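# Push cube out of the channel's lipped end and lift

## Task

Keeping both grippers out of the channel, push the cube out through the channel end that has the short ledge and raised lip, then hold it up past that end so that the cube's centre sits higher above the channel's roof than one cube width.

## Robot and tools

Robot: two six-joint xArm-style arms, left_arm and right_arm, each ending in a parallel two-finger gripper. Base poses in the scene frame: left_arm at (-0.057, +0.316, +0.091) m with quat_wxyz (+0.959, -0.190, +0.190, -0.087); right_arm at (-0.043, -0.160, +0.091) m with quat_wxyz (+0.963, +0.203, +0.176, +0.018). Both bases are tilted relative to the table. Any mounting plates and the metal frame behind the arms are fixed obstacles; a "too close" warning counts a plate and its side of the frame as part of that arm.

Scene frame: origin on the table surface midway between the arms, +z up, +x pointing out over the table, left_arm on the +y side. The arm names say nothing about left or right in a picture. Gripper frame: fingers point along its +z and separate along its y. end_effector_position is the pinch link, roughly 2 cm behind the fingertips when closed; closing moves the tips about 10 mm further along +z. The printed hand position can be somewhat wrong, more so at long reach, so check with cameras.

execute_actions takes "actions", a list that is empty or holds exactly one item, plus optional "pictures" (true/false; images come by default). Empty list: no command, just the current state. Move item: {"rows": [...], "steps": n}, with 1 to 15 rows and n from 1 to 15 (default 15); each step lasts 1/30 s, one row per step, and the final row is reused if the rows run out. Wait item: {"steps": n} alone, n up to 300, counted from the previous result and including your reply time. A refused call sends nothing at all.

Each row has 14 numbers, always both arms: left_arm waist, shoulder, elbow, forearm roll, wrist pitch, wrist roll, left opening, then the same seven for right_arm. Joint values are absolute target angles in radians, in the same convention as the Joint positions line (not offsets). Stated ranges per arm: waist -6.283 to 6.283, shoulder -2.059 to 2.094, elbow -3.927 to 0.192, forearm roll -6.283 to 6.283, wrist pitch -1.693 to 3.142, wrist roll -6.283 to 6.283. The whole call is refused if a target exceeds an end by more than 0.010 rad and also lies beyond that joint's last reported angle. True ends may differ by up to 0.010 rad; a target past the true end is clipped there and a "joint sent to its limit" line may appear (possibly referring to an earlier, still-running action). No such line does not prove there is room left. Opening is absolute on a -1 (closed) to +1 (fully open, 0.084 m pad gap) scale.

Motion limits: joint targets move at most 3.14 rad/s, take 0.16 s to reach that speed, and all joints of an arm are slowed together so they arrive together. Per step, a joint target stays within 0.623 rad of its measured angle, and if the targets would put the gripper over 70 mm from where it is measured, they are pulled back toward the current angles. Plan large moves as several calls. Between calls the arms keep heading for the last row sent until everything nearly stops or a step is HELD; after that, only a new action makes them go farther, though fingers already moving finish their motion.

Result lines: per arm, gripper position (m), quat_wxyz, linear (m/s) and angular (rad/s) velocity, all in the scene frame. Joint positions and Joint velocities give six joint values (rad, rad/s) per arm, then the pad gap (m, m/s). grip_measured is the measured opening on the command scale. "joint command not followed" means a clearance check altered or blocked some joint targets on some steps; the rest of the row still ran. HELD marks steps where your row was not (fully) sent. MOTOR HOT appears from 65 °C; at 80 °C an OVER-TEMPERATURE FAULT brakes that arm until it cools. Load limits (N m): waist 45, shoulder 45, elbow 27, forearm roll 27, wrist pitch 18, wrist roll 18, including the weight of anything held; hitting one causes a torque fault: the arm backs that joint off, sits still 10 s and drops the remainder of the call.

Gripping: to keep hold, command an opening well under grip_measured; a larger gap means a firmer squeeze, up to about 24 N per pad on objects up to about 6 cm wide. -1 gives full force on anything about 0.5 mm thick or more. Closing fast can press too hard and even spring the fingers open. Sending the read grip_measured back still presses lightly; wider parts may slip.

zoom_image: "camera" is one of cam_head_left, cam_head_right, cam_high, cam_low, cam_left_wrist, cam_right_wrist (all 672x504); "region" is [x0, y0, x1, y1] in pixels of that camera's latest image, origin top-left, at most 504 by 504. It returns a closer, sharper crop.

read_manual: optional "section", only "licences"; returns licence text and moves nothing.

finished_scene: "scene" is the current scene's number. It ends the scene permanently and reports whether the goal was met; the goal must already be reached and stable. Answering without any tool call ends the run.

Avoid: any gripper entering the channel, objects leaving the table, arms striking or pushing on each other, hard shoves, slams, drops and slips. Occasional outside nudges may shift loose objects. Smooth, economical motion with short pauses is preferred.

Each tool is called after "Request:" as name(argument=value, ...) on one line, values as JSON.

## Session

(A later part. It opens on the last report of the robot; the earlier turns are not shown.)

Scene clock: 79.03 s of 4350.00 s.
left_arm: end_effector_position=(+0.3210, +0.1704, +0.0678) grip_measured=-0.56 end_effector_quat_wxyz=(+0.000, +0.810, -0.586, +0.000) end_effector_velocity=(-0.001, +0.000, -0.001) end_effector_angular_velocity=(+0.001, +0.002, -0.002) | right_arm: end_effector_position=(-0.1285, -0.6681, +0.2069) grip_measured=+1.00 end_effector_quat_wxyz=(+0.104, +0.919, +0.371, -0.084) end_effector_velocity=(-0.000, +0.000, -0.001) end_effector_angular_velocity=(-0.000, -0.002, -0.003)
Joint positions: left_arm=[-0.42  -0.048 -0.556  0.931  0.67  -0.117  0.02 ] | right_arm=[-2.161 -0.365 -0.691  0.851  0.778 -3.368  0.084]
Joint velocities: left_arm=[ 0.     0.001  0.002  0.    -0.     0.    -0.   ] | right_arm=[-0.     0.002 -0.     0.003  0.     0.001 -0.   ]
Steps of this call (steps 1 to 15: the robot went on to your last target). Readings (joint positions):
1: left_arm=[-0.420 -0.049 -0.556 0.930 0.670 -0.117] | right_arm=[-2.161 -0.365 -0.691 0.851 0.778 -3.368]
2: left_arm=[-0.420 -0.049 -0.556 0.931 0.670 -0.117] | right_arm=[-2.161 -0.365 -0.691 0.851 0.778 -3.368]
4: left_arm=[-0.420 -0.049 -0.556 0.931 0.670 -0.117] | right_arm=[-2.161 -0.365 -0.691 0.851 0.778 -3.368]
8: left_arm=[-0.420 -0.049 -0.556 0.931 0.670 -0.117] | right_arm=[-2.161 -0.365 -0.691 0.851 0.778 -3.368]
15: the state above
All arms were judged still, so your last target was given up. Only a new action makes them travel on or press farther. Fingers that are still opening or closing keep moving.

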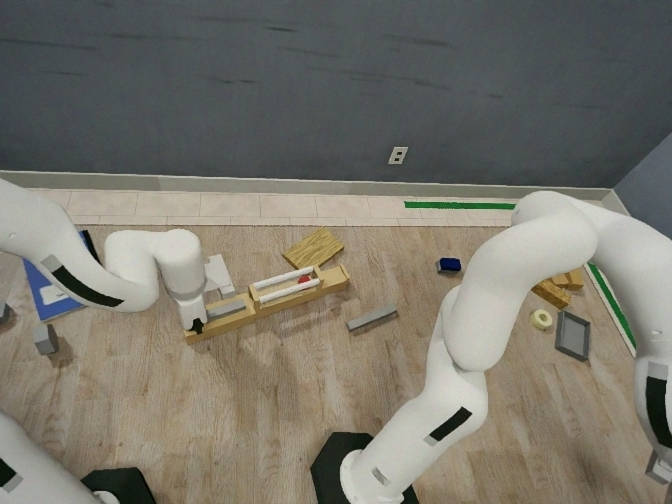

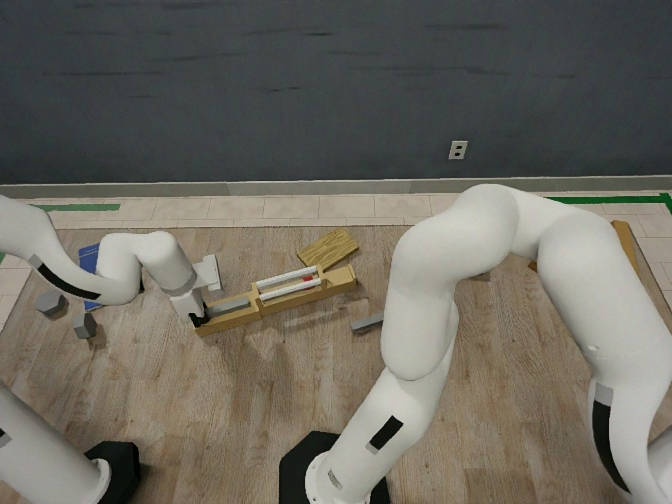

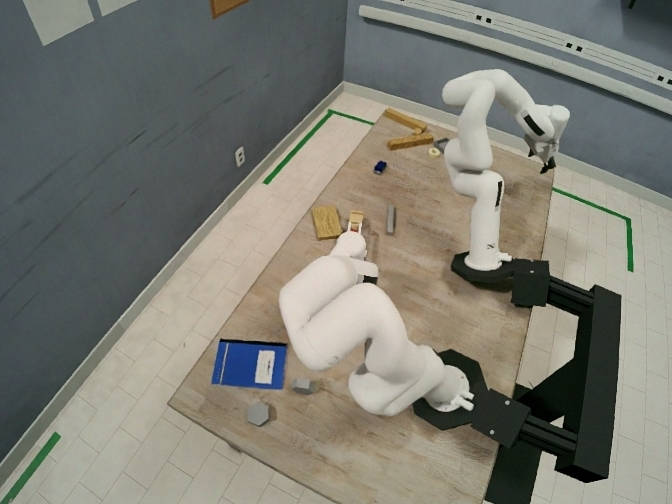

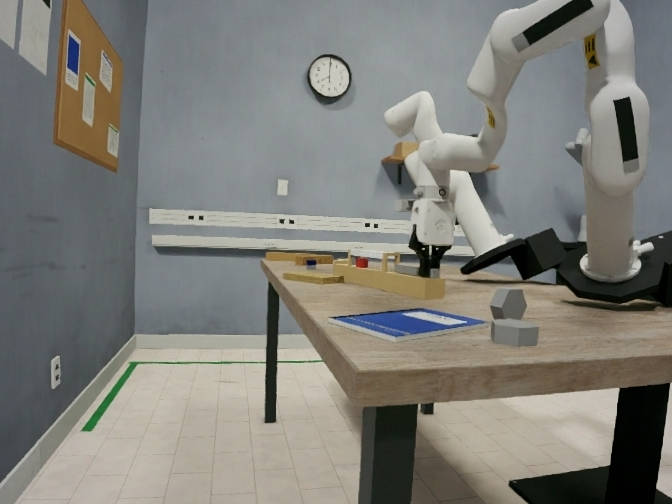

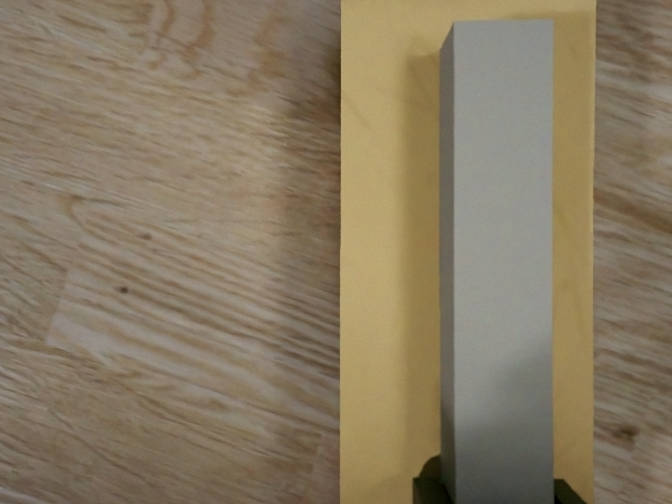

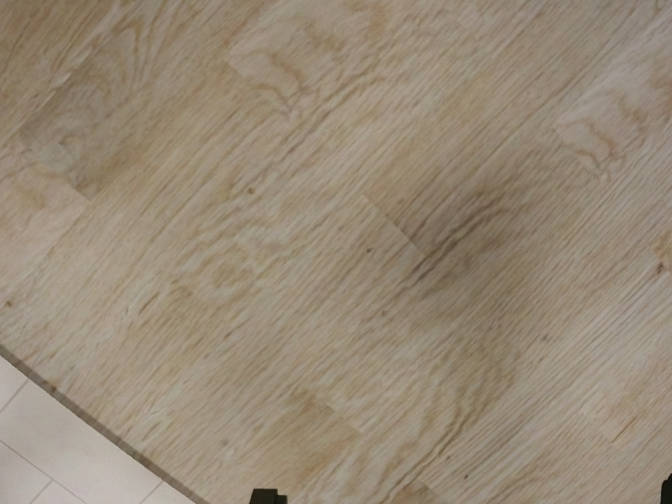

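Request:
execute_actions(actions=[{"rows":[[-0.44,-0.0103,-0.5975,0.92,0.6812,-0.124,-1,-2.161,-0.365,-0.691,0.851,0.778,-3.368,1],[-0.44,-0.0103,-0.5975,0.92,0.6812,-0.124,-1,-2.161,-0.365,-0.691,0.851,0.778,-3.368,1],[-0.44,-0.0103,-0.5975,0.92,0.6812,-0.124,-1,-2.161,-0.365,-0.691,0.851,0.778,-3.368,1],[-0.46,0.0278,-0.6386,0.9093,0.692,-0.13,-1,-2.161,-0.365,-0.691,0.851,0.778,-3.368,1],[-0.46,0.0278,-0.6386,0.9093,0.692,-0.13,-1,-2.161,-0.365,-0.691,0.851,0.778,-3.368,1],[-0.46,0.0278,-0.6386,0.9093,0.692,-0.13,-1,-2.161,-0.365,-0.691,0.851,0.778,-3.368,1],[-0.48,0.0659,-0.6797,0.8985,0.7029,-0.137,-1,-2.161,-0.365,-0.691,0.851,0.778,-3.368,1],[-0.48,0.0659,-0.6797,0.8985,0.7029,-0.137,-1,-2.161,-0.365,-0.691,0.851,0.778,-3.368,1],[-0.48,0.0659,-0.6797,0.8985,0.7029,-0.137,-1,-2.161,-0.365,-0.691,0.851,0.778,-3.368,1],[-0.4998,0.104,-0.7208,0.8878,0.7138,-0.144,-1,-2.161,-0.365,-0.691,0.851,0.778,-3.368,1]]}], pictures=false)

Request:
execute_actions(actions=[{"steps":15}])

Scene clock: 101.97 s of 4350.00 s.
left_arm: end_effector_position=(+0.3390, +0.1215, +0.0699) grip_measured=-0.56 end_effector_quat_wxyz=(+0.000, +0.809, -0.587, +0.001) end_effector_velocity=(+0.001, -0.012, -0.002) end_effector_angular_velocity=(+0.014, +0.008, +0.003) | right_arm: end_effector_position=(-0.1285, -0.6681, +0.2069) grip_measured=+1.00 end_effector_quat_wxyz=(+0.104, +0.919, +0.371, -0.084) end_effector_velocity=(-0.001, +0.001, -0.001) end_effector_angular_velocity=(+0.002, +0.001, -0.000)
Joint positions: left_arm=[-0.499  0.103 -0.719  0.889  0.712 -0.143  0.02 ] | right_arm=[-2.161 -0.365 -0.691  0.851  0.778 -3.368  0.084]
Joint velocities: left_arm=[-0.023  0.047 -0.046 -0.016  0.025 -0.011 -0.   ] | right_arm=[-0.     0.002  0.    -0.002 -0.001 -0.001 -0.   ]
Steps of this call (steps 1 to 90: nothing new was sent; then 19.43 s passed at rest; steps 91 to 105: all 15 steps of this action). Readings (joint positions):
91: left_arm=[-0.420 -0.048 -0.556 0.931 0.670 -0.117] | right_arm=[-2.161 -0.365 -0.691 0.851 0.778 -3.368]
92: left_arm=[-0.422 -0.045 -0.560 0.930 0.672 -0.118] | right_arm=[-2.161 -0.365 -0.691 0.851 0.778 -3.368]
94: left_arm=[-0.434 -0.021 -0.586 0.923 0.678 -0.122] | right_arm=[-2.161 -0.365 -0.691 0.851 0.778 -3.368]
98: left_arm=[-0.460 0.027 -0.638 0.910 0.691 -0.130] | right_arm=[-2.161 -0.365 -0.691 0.851 0.778 -3.368]
105: the state above

Scene clock: 102.47 s of 4350.00 s.
left_arm: end_effector_position=(+0.3393, +0.1213, +0.0699) grip_measured=-0.56 end_effector_quat_wxyz=(+0.000, +0.810, -0.587, +0.000) end_effector_velocity=(+0.000, -0.001, -0.000) end_effector_angular_velocity=(-0.000, +0.000, +0.000) | right_arm: end_effector_position=(-0.1285, -0.6681, +0.2069) grip_measured=+1.00 end_effector_quat_wxyz=(+0.104, +0.919, +0.371, -0.084) end_effector_velocity=(-0.000, -0.000, +0.000) end_effector_angular_velocity=(-0.001, +0.001, +0.000)
Joint positions: left_arm=[-0.5    0.104 -0.721  0.888  0.714 -0.144  0.02 ] | right_arm=[-2.161 -0.365 -0.691  0.851  0.778 -3.368  0.084]
Joint velocities: left_arm=[-0.001  0.002 -0.001 -0.    -0.    -0.001  0.   ] | right_arm=[-0.    -0.    -0.    -0.    -0.001  0.     0.   ]
Steps of this call (steps 1 to 15: the robot went on to your last target). Readings (joint positions):
1: left_arm=[-0.500 0.103 -0.720 0.888 0.713 -0.144] | right_arm=[-2.161 -0.365 -0.691 0.851 0.778 -3.368]
2: left_arm=[-0.500 0.104 -0.720 0.888 0.714 -0.144] | right_arm=[-2.161 -0.365 -0.691 0.851 0.778 -3.368]
4: left_arm=[-0.499 0.103 -0.720 0.888 0.714 -0.144] | right_arm=[-2.161 -0.365 -0.691 0.851 0.778 -3.368]
8: left_arm=[-0.500 0.104 -0.720 0.888 0.714 -0.144] | right_arm=[-2.161 -0.365 -0.691 0.851 0.778 -3.368]
15: the state above
All arms were judged still, so your last target was given up. Only a new action makes them travel on or press farther. Fingers that are still opening or closing keep moving.

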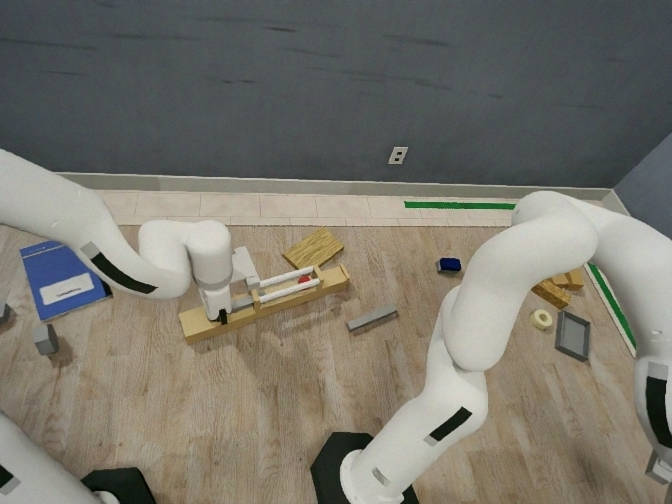

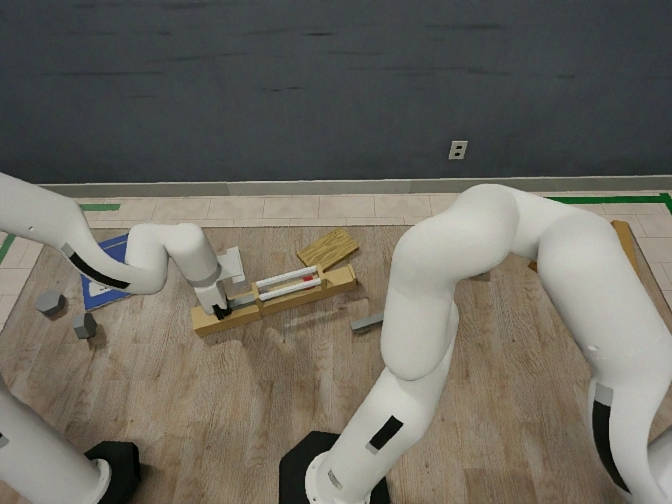

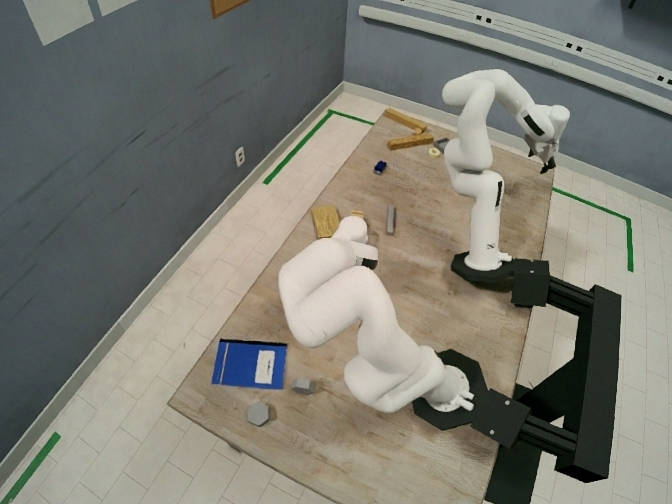

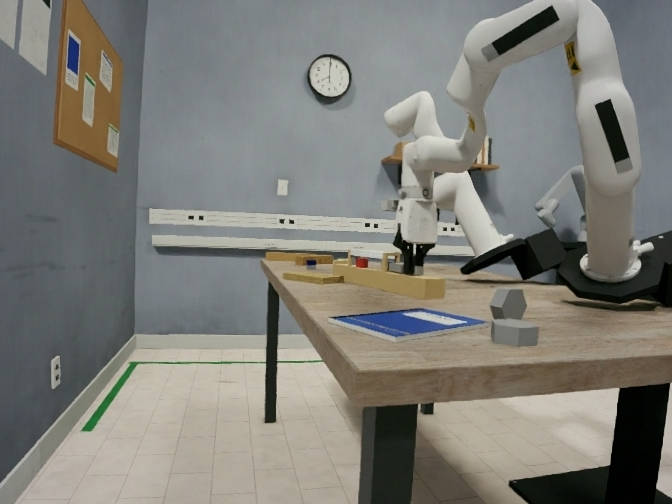

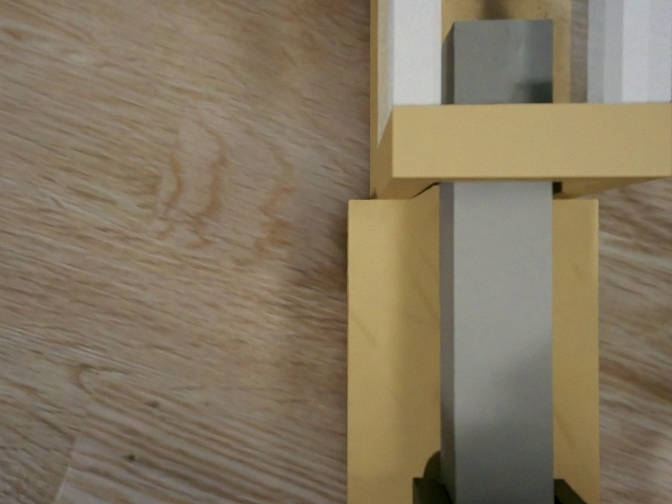

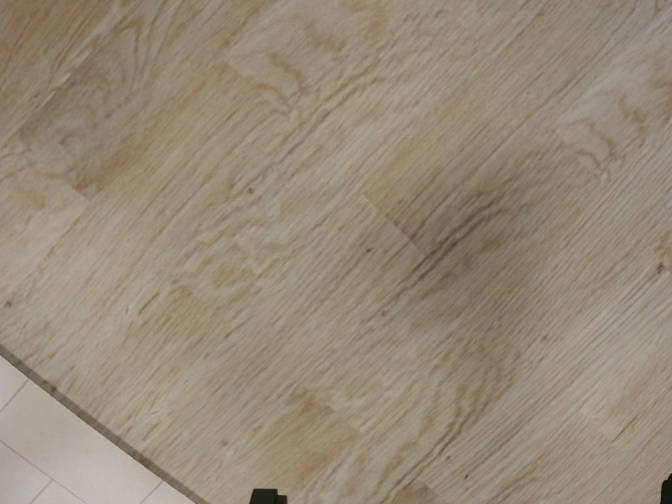

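Request:
execute_actions(actions=[{"rows":[[-0.5314,0.1796,-0.8085,0.8655,0.7357,-0.149,-1,-2.161,-0.365,-0.691,0.851,0.778,-3.368,1],[-0.5314,0.1796,-0.8085,0.8655,0.7357,-0.149,-1,-2.161,-0.365,-0.691,0.851,0.778,-3.368,1],[-0.5314,0.1796,-0.8085,0.8655,0.7357,-0.149,-1,-2.161,-0.365,-0.691,0.851,0.778,-3.368,1],[-0.5314,0.1796,-0.8085,0.8655,0.7357,-0.149,-1,-2.161,-0.365,-0.691,0.851,0.778,-3.368,1],[-0.5629,0.2552,-0.8961,0.8431,0.7576,-0.153,-1,-2.161,-0.365,-0.691,0.851,0.778,-3.368,1]]}], pictures=false)

Request:
execute_actions(actions=[{"rows":[[-0.5629,0.2552,-0.8961,0.8431,0.7576,-0.153,0,-2.161,-0.365,-0.691,0.851,0.778,-3.368,1]],"steps":10}], pictures=false)

Request:
execute_actions(actions=[{"rows":[[-0.4998,0.104,-0.7208,0.8878,0.7138,-0.144,0,-2.161,-0.365,-0.691,0.851,0.778,-3.368,1]]}], pictures=false)

Request:
execute_actions(actions=[{"rows":[[-0.4998,0.104,-0.7208,0.8878,0.7138,-0.144,-1,-2.161,-0.365,-0.691,0.851,0.778,-3.368,1]],"steps":12}], pictures=false)

Request:
execute_actions(actions=[{"rows":[[-0.5156,0.1418,-0.7646,0.8766,0.7248,-0.146,-1,-2.161,-0.365,-0.691,0.851,0.778,-3.368,1],[-0.5156,0.1418,-0.7646,0.8766,0.7248,-0.146,-1,-2.161,-0.365,-0.691,0.851,0.778,-3.368,1],[-0.5156,0.1418,-0.7646,0.8766,0.7248,-0.146,-1,-2.161,-0.365,-0.691,0.851,0.778,-3.368,1],[-0.5314,0.1796,-0.8085,0.8655,0.7357,-0.149,-1,-2.161,-0.365,-0.691,0.851,0.778,-3.368,1],[-0.5314,0.1796,-0.8085,0.8655,0.7357,-0.149,-1,-2.161,-0.365,-0.691,0.851,0.778,-3.368,1],[-0.5314,0.1796,-0.8085,0.8655,0.7357,-0.149,-1,-2.161,-0.365,-0.691,0.851,0.778,-3.368,1],[-0.5471,0.2174,-0.8523,0.8543,0.7466,-0.151,-1,-2.161,-0.365,-0.691,0.851,0.778,-3.368,1],[-0.5471,0.2174,-0.8523,0.8543,0.7466,-0.151,-1,-2.161,-0.365,-0.691,0.851,0.778,-3.368,1],[-0.5471,0.2174,-0.8523,0.8543,0.7466,-0.151,-1,-2.161,-0.365,-0.691,0.851,0.778,-3.368,1],[-0.5629,0.2552,-0.8961,0.8431,0.7576,-0.153,-1,-2.161,-0.365,-0.691,0.851,0.778,-3.368,1]]}], pictures=false)

Request:
execute_actions(actions=[{"steps":15}])

Scene clock: 120.50 s of 4350.00 s.
left_arm: end_effector_position=(+0.3564, +0.0720, +0.0698) grip_measured=-0.56 end_effector_quat_wxyz=(+0.000, +0.810, -0.587, -0.000) end_effector_velocity=(+0.005, +0.001, +0.003) end_effector_angular_velocity=(-0.002, -0.005, +0.010) | right_arm: end_effector_position=(-0.1285, -0.6681, +0.2069) grip_measured=+1.00 end_effector_quat_wxyz=(+0.104, +0.919, +0.371, -0.084) end_effector_velocity=(-0.000, +0.000, -0.000) end_effector_angular_velocity=(-0.000, -0.001, -0.001)
Joint positions: left_arm=[-0.563  0.255 -0.895  0.843  0.758 -0.153  0.02 ] | right_arm=[-2.161 -0.365 -0.691  0.851  0.778 -3.368  0.084]
Joint velocities: left_arm=[ 0.004 -0.007 -0.005 -0.001  0.003 -0.    -0.   ] | right_arm=[-0.     0.     0.     0.001  0.    -0.    -0.   ]
Steps of this call (steps 1 to 90: nothing new was sent; then 14.53 s passed at rest; steps 91 to 105: all 15 steps of this action). Readings (joint positions):
91: left_arm=[-0.500 0.104 -0.721 0.888 0.714 -0.144] | right_arm=[-2.161 -0.365 -0.691 0.851 0.778 -3.368]
92: left_arm=[-0.501 0.107 -0.724 0.887 0.715 -0.144] | right_arm=[-2.161 -0.365 -0.691 0.851 0.778 -3.368]
94: left_arm=[-0.515 0.142 -0.766 0.876 0.727 -0.147] | right_arm=[-2.161 -0.365 -0.691 0.851 0.778 -3.368]
98: left_arm=[-0.547 0.218 -0.853 0.854 0.747 -0.151] | right_arm=[-2.161 -0.365 -0.691 0.851 0.778 -3.368]
105: the state above

Scene clock: 120.83 s of 4350.00 s.
left_arm: end_effector_position=(+0.3567, +0.0717, +0.0700) grip_measured=-0.01 end_effector_quat_wxyz=(+0.000, +0.810, -0.587, +0.000) end_effector_velocity=(-0.002, +0.001, -0.002) end_effector_angular_velocity=(+0.005, +0.004, -0.003) | right_arm: end_effector_position=(-0.1285, -0.6681, +0.2069) grip_measured=+1.00 end_effector_quat_wxyz=(+0.104, +0.919, +0.371, -0.084) end_effector_velocity=(+0.000, -0.000, +0.000) end_effector_angular_velocity=(-0.001, -0.001, -0.001)
Joint positions: left_arm=[-0.563  0.255 -0.896  0.843  0.758 -0.153  0.044] | right_arm=[-2.161 -0.365 -0.691  0.851  0.778 -3.368  0.084]
Joint velocities: left_arm=[ 0.     0.003  0.002 -0.     0.002  0.001 -0.   ] | right_arm=[ 0.    -0.001  0.     0.002  0.001  0.     0.   ]
Steps of this call (steps 1 to 10: all 10 steps of this action). Readings (joint positions):
1: left_arm=[-0.562 0.254 -0.895 0.843 0.758 -0.153] | right_arm=[-2.161 -0.365 -0.691 0.851 0.778 -3.368]
2: left_arm=[-0.563 0.254 -0.895 0.843 0.758 -0.153] | right_arm=[-2.161 -0.365 -0.691 0.851 0.778 -3.368]
4: left_arm=[-0.563 0.254 -0.896 0.843 0.757 -0.153] | right_arm=[-2.161 -0.365 -0.691 0.851 0.778 -3.368]
8: left_arm=[-0.563 0.255 -0.896 0.843 0.757 -0.153] | right_arm=[-2.161 -0.365 -0.691 0.851 0.778 -3.368]
10: the state above

Scene clock: 121.33 s of 4350.00 s.
left_arm: end_effector_position=(+0.3394, +0.1209, +0.0699) grip_measured=-0.01 end_effector_quat_wxyz=(+0.000, +0.810, -0.587, +0.000) end_effector_velocity=(-0.001, +0.000, -0.001) end_effector_angular_velocity=(+0.001, +0.001, -0.001) | right_arm: end_effector_position=(-0.1285, -0.6681, +0.2069) grip_measured=+1.00 end_effector_quat_wxyz=(+0.104, +0.919, +0.371, -0.084) end_effector_velocity=(+0.000, -0.000, +0.001) end_effector_angular_velocity=(-0.001, +0.001, +0.001)
Joint positions: left_arm=[-0.5    0.105 -0.722  0.888  0.714 -0.144  0.044] | right_arm=[-2.161 -0.365 -0.691  0.851  0.778 -3.368  0.084]
Joint velocities: left_arm=[ 0.    -0.     0.003  0.    -0.001 -0.     0.   ] | right_arm=[ 0.001 -0.002 -0.     0.    -0.     0.001  0.   ]
Steps of this call (steps 1 to 15: all 15 steps of this action). Readings (joint positions):
1: left_arm=[-0.563 0.255 -0.896 0.843 0.758 -0.153] | right_arm=[-2.161 -0.365 -0.691 0.851 0.778 -3.368]
2: left_arm=[-0.562 0.252 -0.893 0.844 0.756 -0.153] | right_arm=[-2.161 -0.365 -0.691 0.851 0.778 -3.368]
4: left_arm=[-0.545 0.212 -0.844 0.857 0.742 -0.150] | right_arm=[-2.161 -0.365 -0.691 0.851 0.778 -3.368]
8: left_arm=[-0.501 0.108 -0.727 0.886 0.718 -0.145] | right_arm=[-2.161 -0.365 -0.691 0.851 0.778 -3.368]
15: the state above

Scene clock: 121.73 s of 4350.00 s.
left_arm: end_effector_position=(+0.3393, +0.1213, +0.0699) grip_measured=-1.00 end_effector_quat_wxyz=(+0.000, +0.810, -0.587, +0.000) end_effector_velocity=(-0.000, +0.001, -0.000) end_effector_angular_velocity=(+0.001, +0.000, -0.000) | right_arm: end_effector_position=(-0.1285, -0.6681, +0.2069) grip_measured=+1.00 end_effector_quat_wxyz=(+0.104, +0.919, +0.371, -0.084) end_effector_velocity=(+0.000, +0.000, -0.000) end_effector_angular_velocity=(+0.001, -0.001, -0.000)
Joint positions: left_arm=[-0.5    0.104 -0.721  0.888  0.714 -0.144  0.   ] | right_arm=[-2.161 -0.365 -0.691  0.851  0.778 -3.368  0.084]
Joint velocities: left_arm=[ 0.    -0.001  0.001  0.     0.001 -0.     0.   ] | right_arm=[-0.     0.     0.     0.     0.001  0.    -0.   ]
Steps of this call (steps 1 to 12: all 12 steps of this action). Readings (joint positions):
1: left_arm=[-0.500 0.105 -0.722 0.888 0.714 -0.144] | right_arm=[-2.161 -0.365 -0.691 0.851 0.778 -3.368]
2: left_arm=[-0.500 0.105 -0.721 0.888 0.714 -0.144] | right_arm=[-2.161 -0.365 -0.691 0.851 0.778 -3.368]
4: left_arm=[-0.500 0.105 -0.721 0.888 0.714 -0.144] | right_arm=[-2.161 -0.365 -0.691 0.851 0.778 -3.368]
8: left_arm=[-0.500 0.104 -0.721 0.888 0.714 -0.144] | right_arm=[-2.161 -0.365 -0.691 0.851 0.778 -3.368]
12: the state above

Scene clock: 122.23 s of 4350.00 s.
left_arm: end_effector_position=(+0.3561, +0.0719, +0.0699) grip_measured=-1.00 end_effector_quat_wxyz=(+0.000, +0.810, -0.587, +0.000) end_effector_velocity=(+0.002, -0.013, -0.003) end_effector_angular_velocity=(+0.013, +0.007, +0.002) | right_arm: end_effector_position=(-0.1285, -0.6681, +0.2069) grip_measured=+1.00 end_effector_quat_wxyz=(+0.104, +0.919, +0.371, -0.084) end_effector_velocity=(-0.000, +0.000, +0.000) end_effector_angular_velocity=(-0.001, -0.001, -0.001)
Joint positions: left_arm=[-0.563  0.254 -0.894  0.844  0.756 -0.153  0.   ] | right_arm=[-2.161 -0.365 -0.691  0.851  0.778 -3.368  0.084]
Joint velocities: left_arm=[-0.019  0.05  -0.053 -0.017  0.024 -0.004  0.   ] | right_arm=[-0.001 -0.     0.     0.001  0.001 -0.001 -0.   ]
Steps of this call (steps 1 to 15: all 15 steps of this action). Readings (joint positions):
1: left_arm=[-0.500 0.104 -0.721 0.888 0.714 -0.144] | right_arm=[-2.161 -0.365 -0.691 0.851 0.778 -3.368]
2: left_arm=[-0.501 0.107 -0.724 0.887 0.715 -0.144] | right_arm=[-2.161 -0.365 -0.691 0.851 0.778 -3.368]
4: left_arm=[-0.511 0.130 -0.752 0.880 0.722 -0.145] | right_arm=[-2.161 -0.365 -0.691 0.851 0.778 -3.368]
8: left_arm=[-0.531 0.178 -0.807 0.866 0.735 -0.149] | right_arm=[-2.161 -0.365 -0.691 0.851 0.778 -3.368]
15: the state above

Scene clock: 122.73 s of 4350.00 s.
left_arm: end_effector_position=(+0.3566, +0.0717, +0.0699) grip_measured=-1.00 end_effector_quat_wxyz=(+0.000, +0.810, -0.587, +0.000) end_effector_velocity=(-0.000, -0.000, -0.000) end_effector_angular_velocity=(-0.000, +0.000, -0.002) | right_arm: end_effector_position=(-0.1285, -0.6681, +0.2069) grip_measured=+1.00 end_effector_quat_wxyz=(+0.104, +0.919, +0.371, -0.084) end_effector_velocity=(+0.000, -0.000, +0.000) end_effector_angular_velocity=(-0.000, +0.001, +0.001)
Joint positions: left_arm=[-0.563  0.255 -0.896  0.843  0.758 -0.153  0.   ] | right_arm=[-2.161 -0.365 -0.691  0.851  0.778 -3.368  0.084]
Joint velocities: left_arm=[-0.001  0.001 -0.    -0.    -0.     0.001  0.   ] | right_arm=[ 0.    -0.    -0.    -0.    -0.001 -0.001 -0.   ]
Steps of this call (steps 1 to 15: the robot went on to your last target). Readings (joint positions):
1: left_arm=[-0.563 0.255 -0.895 0.844 0.757 -0.153] | right_arm=[-2.161 -0.365 -0.691 0.851 0.778 -3.368]
2: left_arm=[-0.563 0.255 -0.895 0.843 0.757 -0.153] | right_arm=[-2.161 -0.365 -0.691 0.851 0.778 -3.368]
4: left_arm=[-0.563 0.255 -0.895 0.843 0.758 -0.153] | right_arm=[-2.161 -0.365 -0.691 0.851 0.778 -3.368]
8: left_arm=[-0.563 0.255 -0.896 0.843 0.758 -0.153] | right_arm=[-2.161 -0.365 -0.691 0.851 0.778 -3.368]
15: the state above
All arms were judged still, so your last target was given up. Only a new action makes them travel on or press farther. Fingers that are still opening or closing keep moving.

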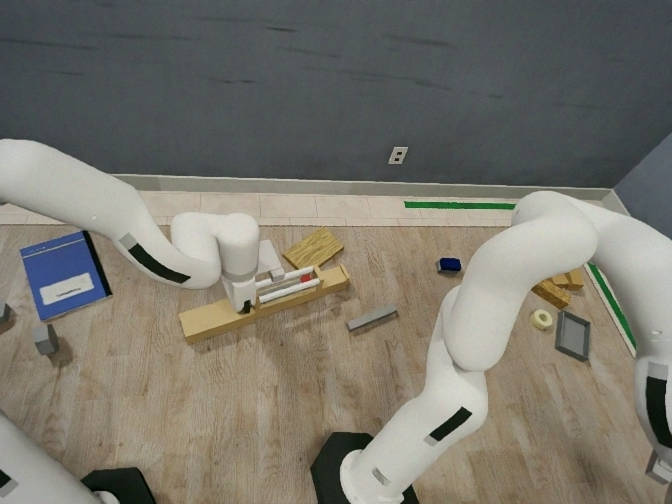

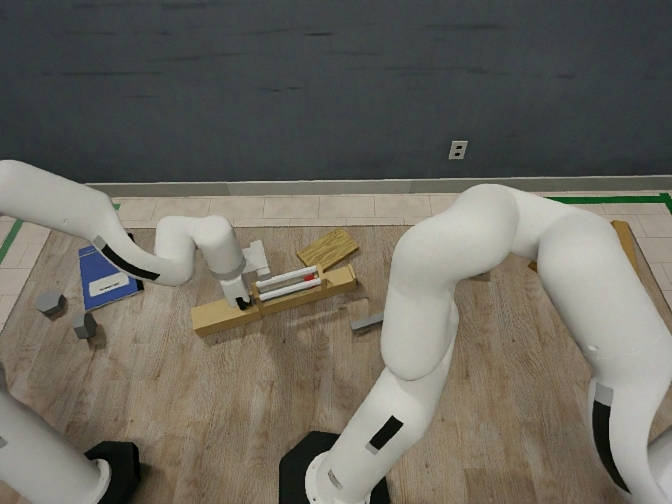

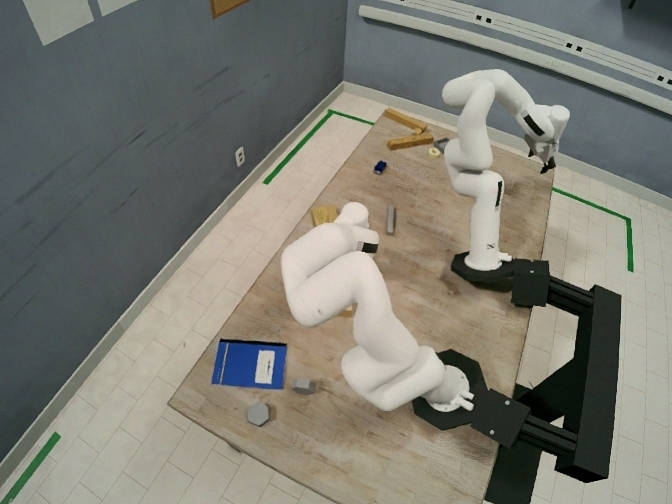

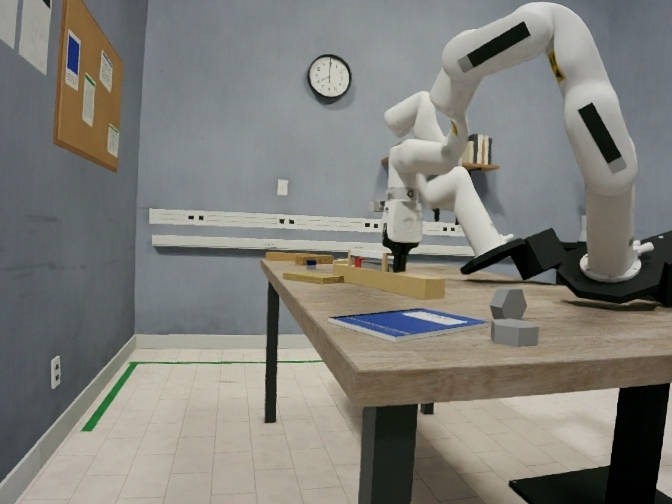

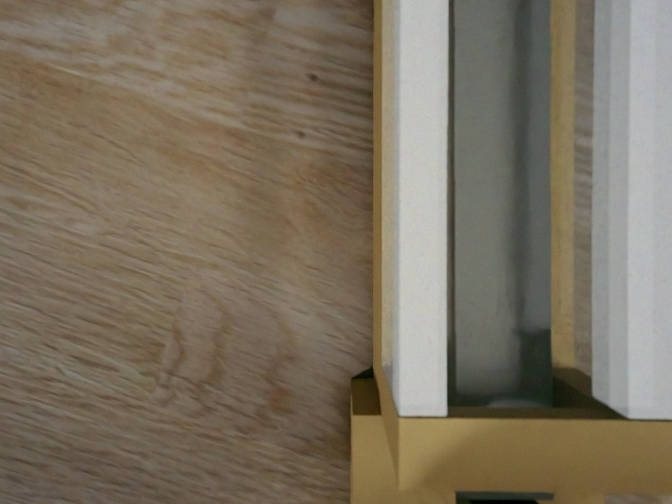

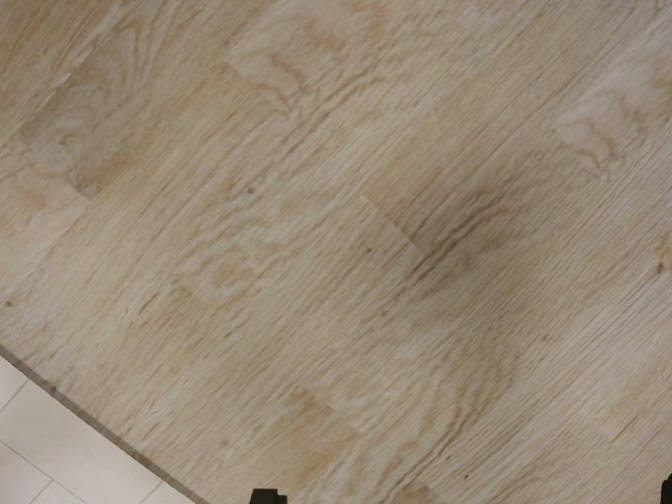

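Request:
execute_actions(actions=[{"rows":[[-0.78,0.08,-1.1,0.66,1.18,-0.06,1,-2.161,-0.365,-0.691,0.851,0.778,-3.368,1]]}], pictures=false)

Request:
execute_actions(actions=[{"rows":[[-0.9783,1.072,-2.0418,0.5629,1.1977,-0.22,1,-2.161,-0.365,-0.691,0.851,0.778,-3.368,1]]}], pictures=false)

Request:
execute_actions(actions=[{"steps":40}])

Scene clock: 133.27 s of 4350.00 s.
left_arm: end_effector_position=(+0.3882, +0.0661, +0.2283) grip_measured=+1.00 end_effector_quat_wxyz=(-0.029, +0.822, -0.569, +0.009) end_effector_velocity=(-0.037, +0.026, -0.033) end_effector_angular_velocity=(+0.146, +0.095, -0.040) | right_arm: end_effector_position=(-0.1285, -0.6681, +0.2069) grip_measured=+1.00 end_effector_quat_wxyz=(+0.104, +0.919, +0.371, -0.084) end_effector_velocity=(-0.001, +0.000, +0.000) end_effector_angular_velocity=(+0.001, +0.001, -0.001)
Joint positions: left_arm=[-0.78   0.077 -1.102  0.662  1.174 -0.061  0.084] | right_arm=[-2.161 -0.365 -0.691  0.851  0.778 -3.368  0.084]
Joint velocities: left_arm=[-0.006  0.028  0.042 -0.034  0.113  0.02  -0.   ] | right_arm=[-0.001  0.001 -0.    -0.001 -0.001  0.    -0.   ]
Steps of this call (steps 1 to 90: nothing new was sent; then 7.03 s passed at rest; steps 91 to 105: all 15 steps of this action). Readings (joint positions):
91: left_arm=[-0.563 0.255 -0.896 0.843 0.758 -0.153] | right_arm=[-2.161 -0.365 -0.691 0.851 0.778 -3.368]
92: left_arm=[-0.565 0.254 -0.897 0.841 0.762 -0.152] | right_arm=[-2.161 -0.365 -0.691 0.851 0.778 -3.368]
94: left_arm=[-0.588 0.238 -0.917 0.819 0.816 -0.140] | right_arm=[-2.161 -0.365 -0.691 0.851 0.778 -3.368]
98: left_arm=[-0.680 0.160 -1.009 0.744 0.985 -0.103] | right_arm=[-2.161 -0.365 -0.691 0.851 0.778 -3.368]
105: the state above

Scene clock: 133.77 s of 4350.00 s.
left_arm: end_effector_position=(+0.3639, -0.1212, +0.1928) grip_measured=+1.00 end_effector_quat_wxyz=(-0.005, +0.825, -0.565, +0.010) end_effector_velocity=(-0.160, -0.386, -0.231) end_effector_angular_velocity=(+0.044, +0.097, -0.056) | right_arm: end_effector_position=(-0.1285, -0.6681, +0.2069) grip_measured=+1.00 end_effector_quat_wxyz=(+0.104, +0.919, +0.371, -0.084) end_effector_velocity=(-0.000, -0.000, +0.000) end_effector_angular_velocity=(-0.001, +0.001, -0.001)
Joint positions: left_arm=[-0.912  0.66  -1.665  0.595  1.191 -0.168  0.084] | right_arm=[-2.161 -0.365 -0.691  0.851  0.778 -3.368  0.084]
Joint velocities: left_arm=[-0.225  1.453 -1.284 -0.113  0.028 -0.18  -0.   ] | right_arm=[ 0.     0.    -0.     0.    -0.001  0.001  0.   ]
Steps of this call (steps 1 to 15: all 15 steps of this action). Readings (joint positions):
1: left_arm=[-0.780 0.079 -1.100 0.661 1.177 -0.061] | right_arm=[-2.161 -0.365 -0.691 0.851 0.778 -3.368]
2: left_arm=[-0.780 0.084 -1.102 0.660 1.179 -0.062] | right_arm=[-2.161 -0.365 -0.691 0.851 0.778 -3.368]
4: left_arm=[-0.794 0.131 -1.151 0.652 1.182 -0.078] | right_arm=[-2.161 -0.365 -0.691 0.851 0.778 -3.368]
8: left_arm=[-0.850 0.323 -1.340 0.626 1.185 -0.120] | right_arm=[-2.161 -0.365 -0.691 0.851 0.778 -3.368]
15: the state above

Scene clock: 135.10 s of 4350.00 s.
left_arm: end_effector_position=(+0.3029, -0.2200, +0.1203) grip_measured=+1.00 end_effector_quat_wxyz=(+0.000, +0.822, -0.569, +0.000) end_effector_velocity=(-0.000, +0.000, -0.001) end_effector_angular_velocity=(+0.001, +0.000, +0.000) | right_arm: end_effector_position=(-0.1285, -0.6681, +0.2069) grip_measured=+1.00 end_effector_quat_wxyz=(+0.104, +0.919, +0.371, -0.084) end_effector_velocity=(-0.000, +0.000, +0.000) end_effector_angular_velocity=(-0.000, +0.001, +0.001)
Joint positions: left_arm=[-0.978  1.072 -2.042  0.563  1.198 -0.22   0.084] | right_arm=[-2.161 -0.365 -0.691  0.851  0.778 -3.368  0.084]
Joint velocities: left_arm=[ 0.     0.     0.001  0.     0.001 -0.001  0.   ] | right_arm=[-0.001 -0.001 -0.    -0.001  0.001 -0.    -0.   ]
Steps of this call (steps 1 to 30: the robot went on to your last target; steps 31 to 40: nothing new was sent). Readings (joint positions):
1: left_arm=[-0.920 0.708 -1.708 0.592 1.192 -0.174] | right_arm=[-2.161 -0.365 -0.691 0.851 0.778 -3.368]
2: left_arm=[-0.927 0.756 -1.752 0.588 1.192 -0.180] | right_arm=[-2.161 -0.365 -0.691 0.851 0.778 -3.368]
4: left_arm=[-0.943 0.851 -1.838 0.580 1.194 -0.192] | right_arm=[-2.161 -0.365 -0.691 0.851 0.778 -3.368]
8: left_arm=[-0.972 1.030 -2.000 0.566 1.197 -0.214] | right_arm=[-2.161 -0.365 -0.691 0.851 0.778 -3.368]
40: the state above
All arms were judged still, so your last target was given up. Only a new action makes them travel on or press farther. Fingers that are still opening or closing keep moving.

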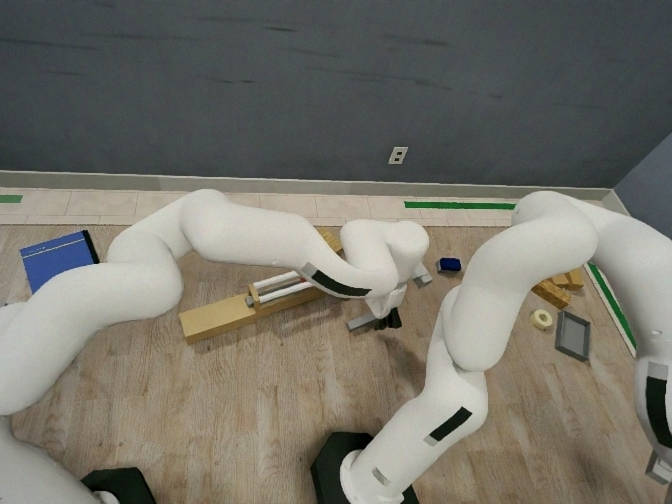

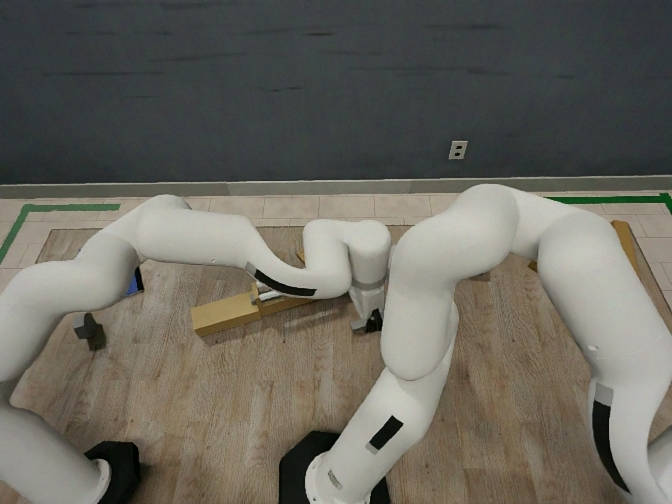

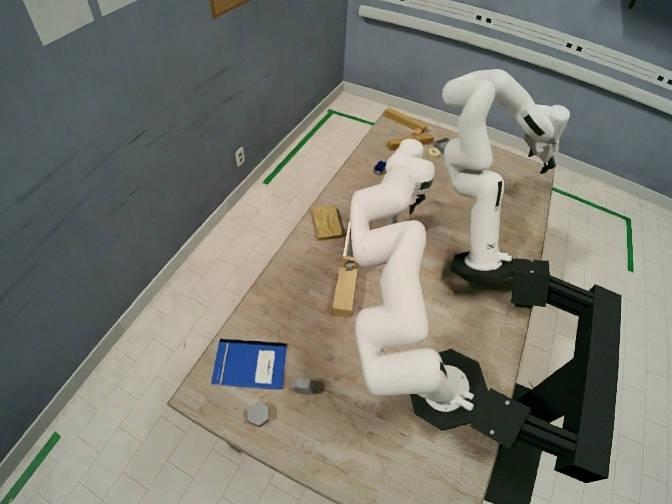

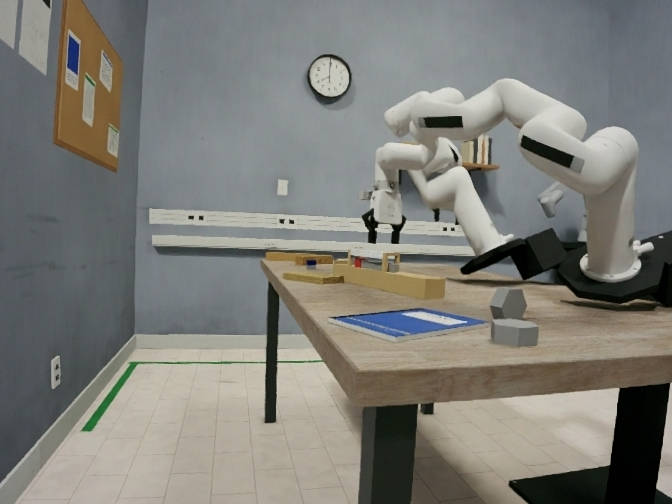

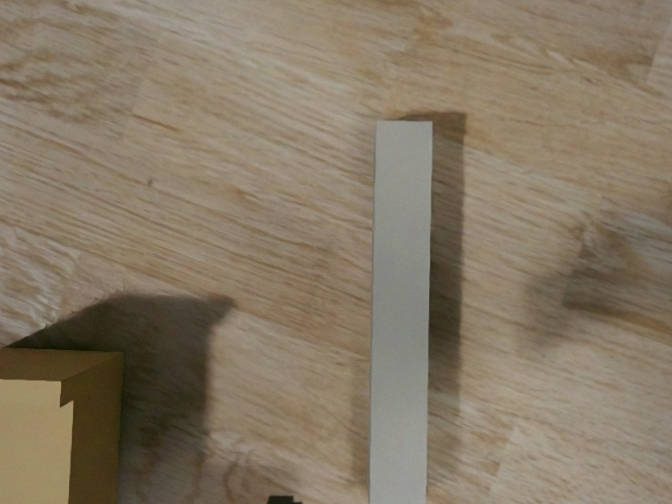

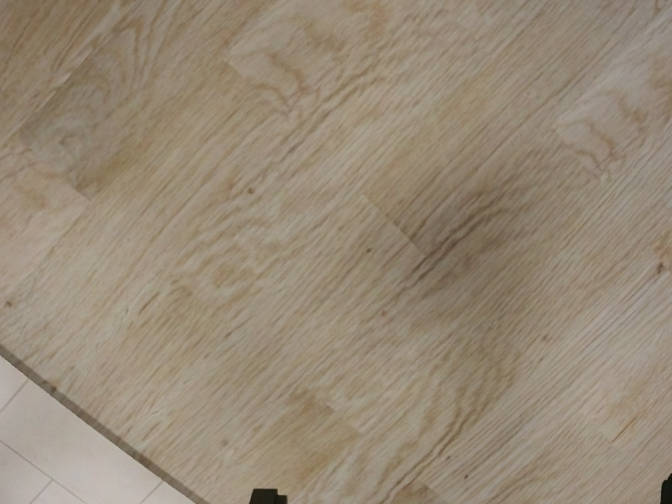

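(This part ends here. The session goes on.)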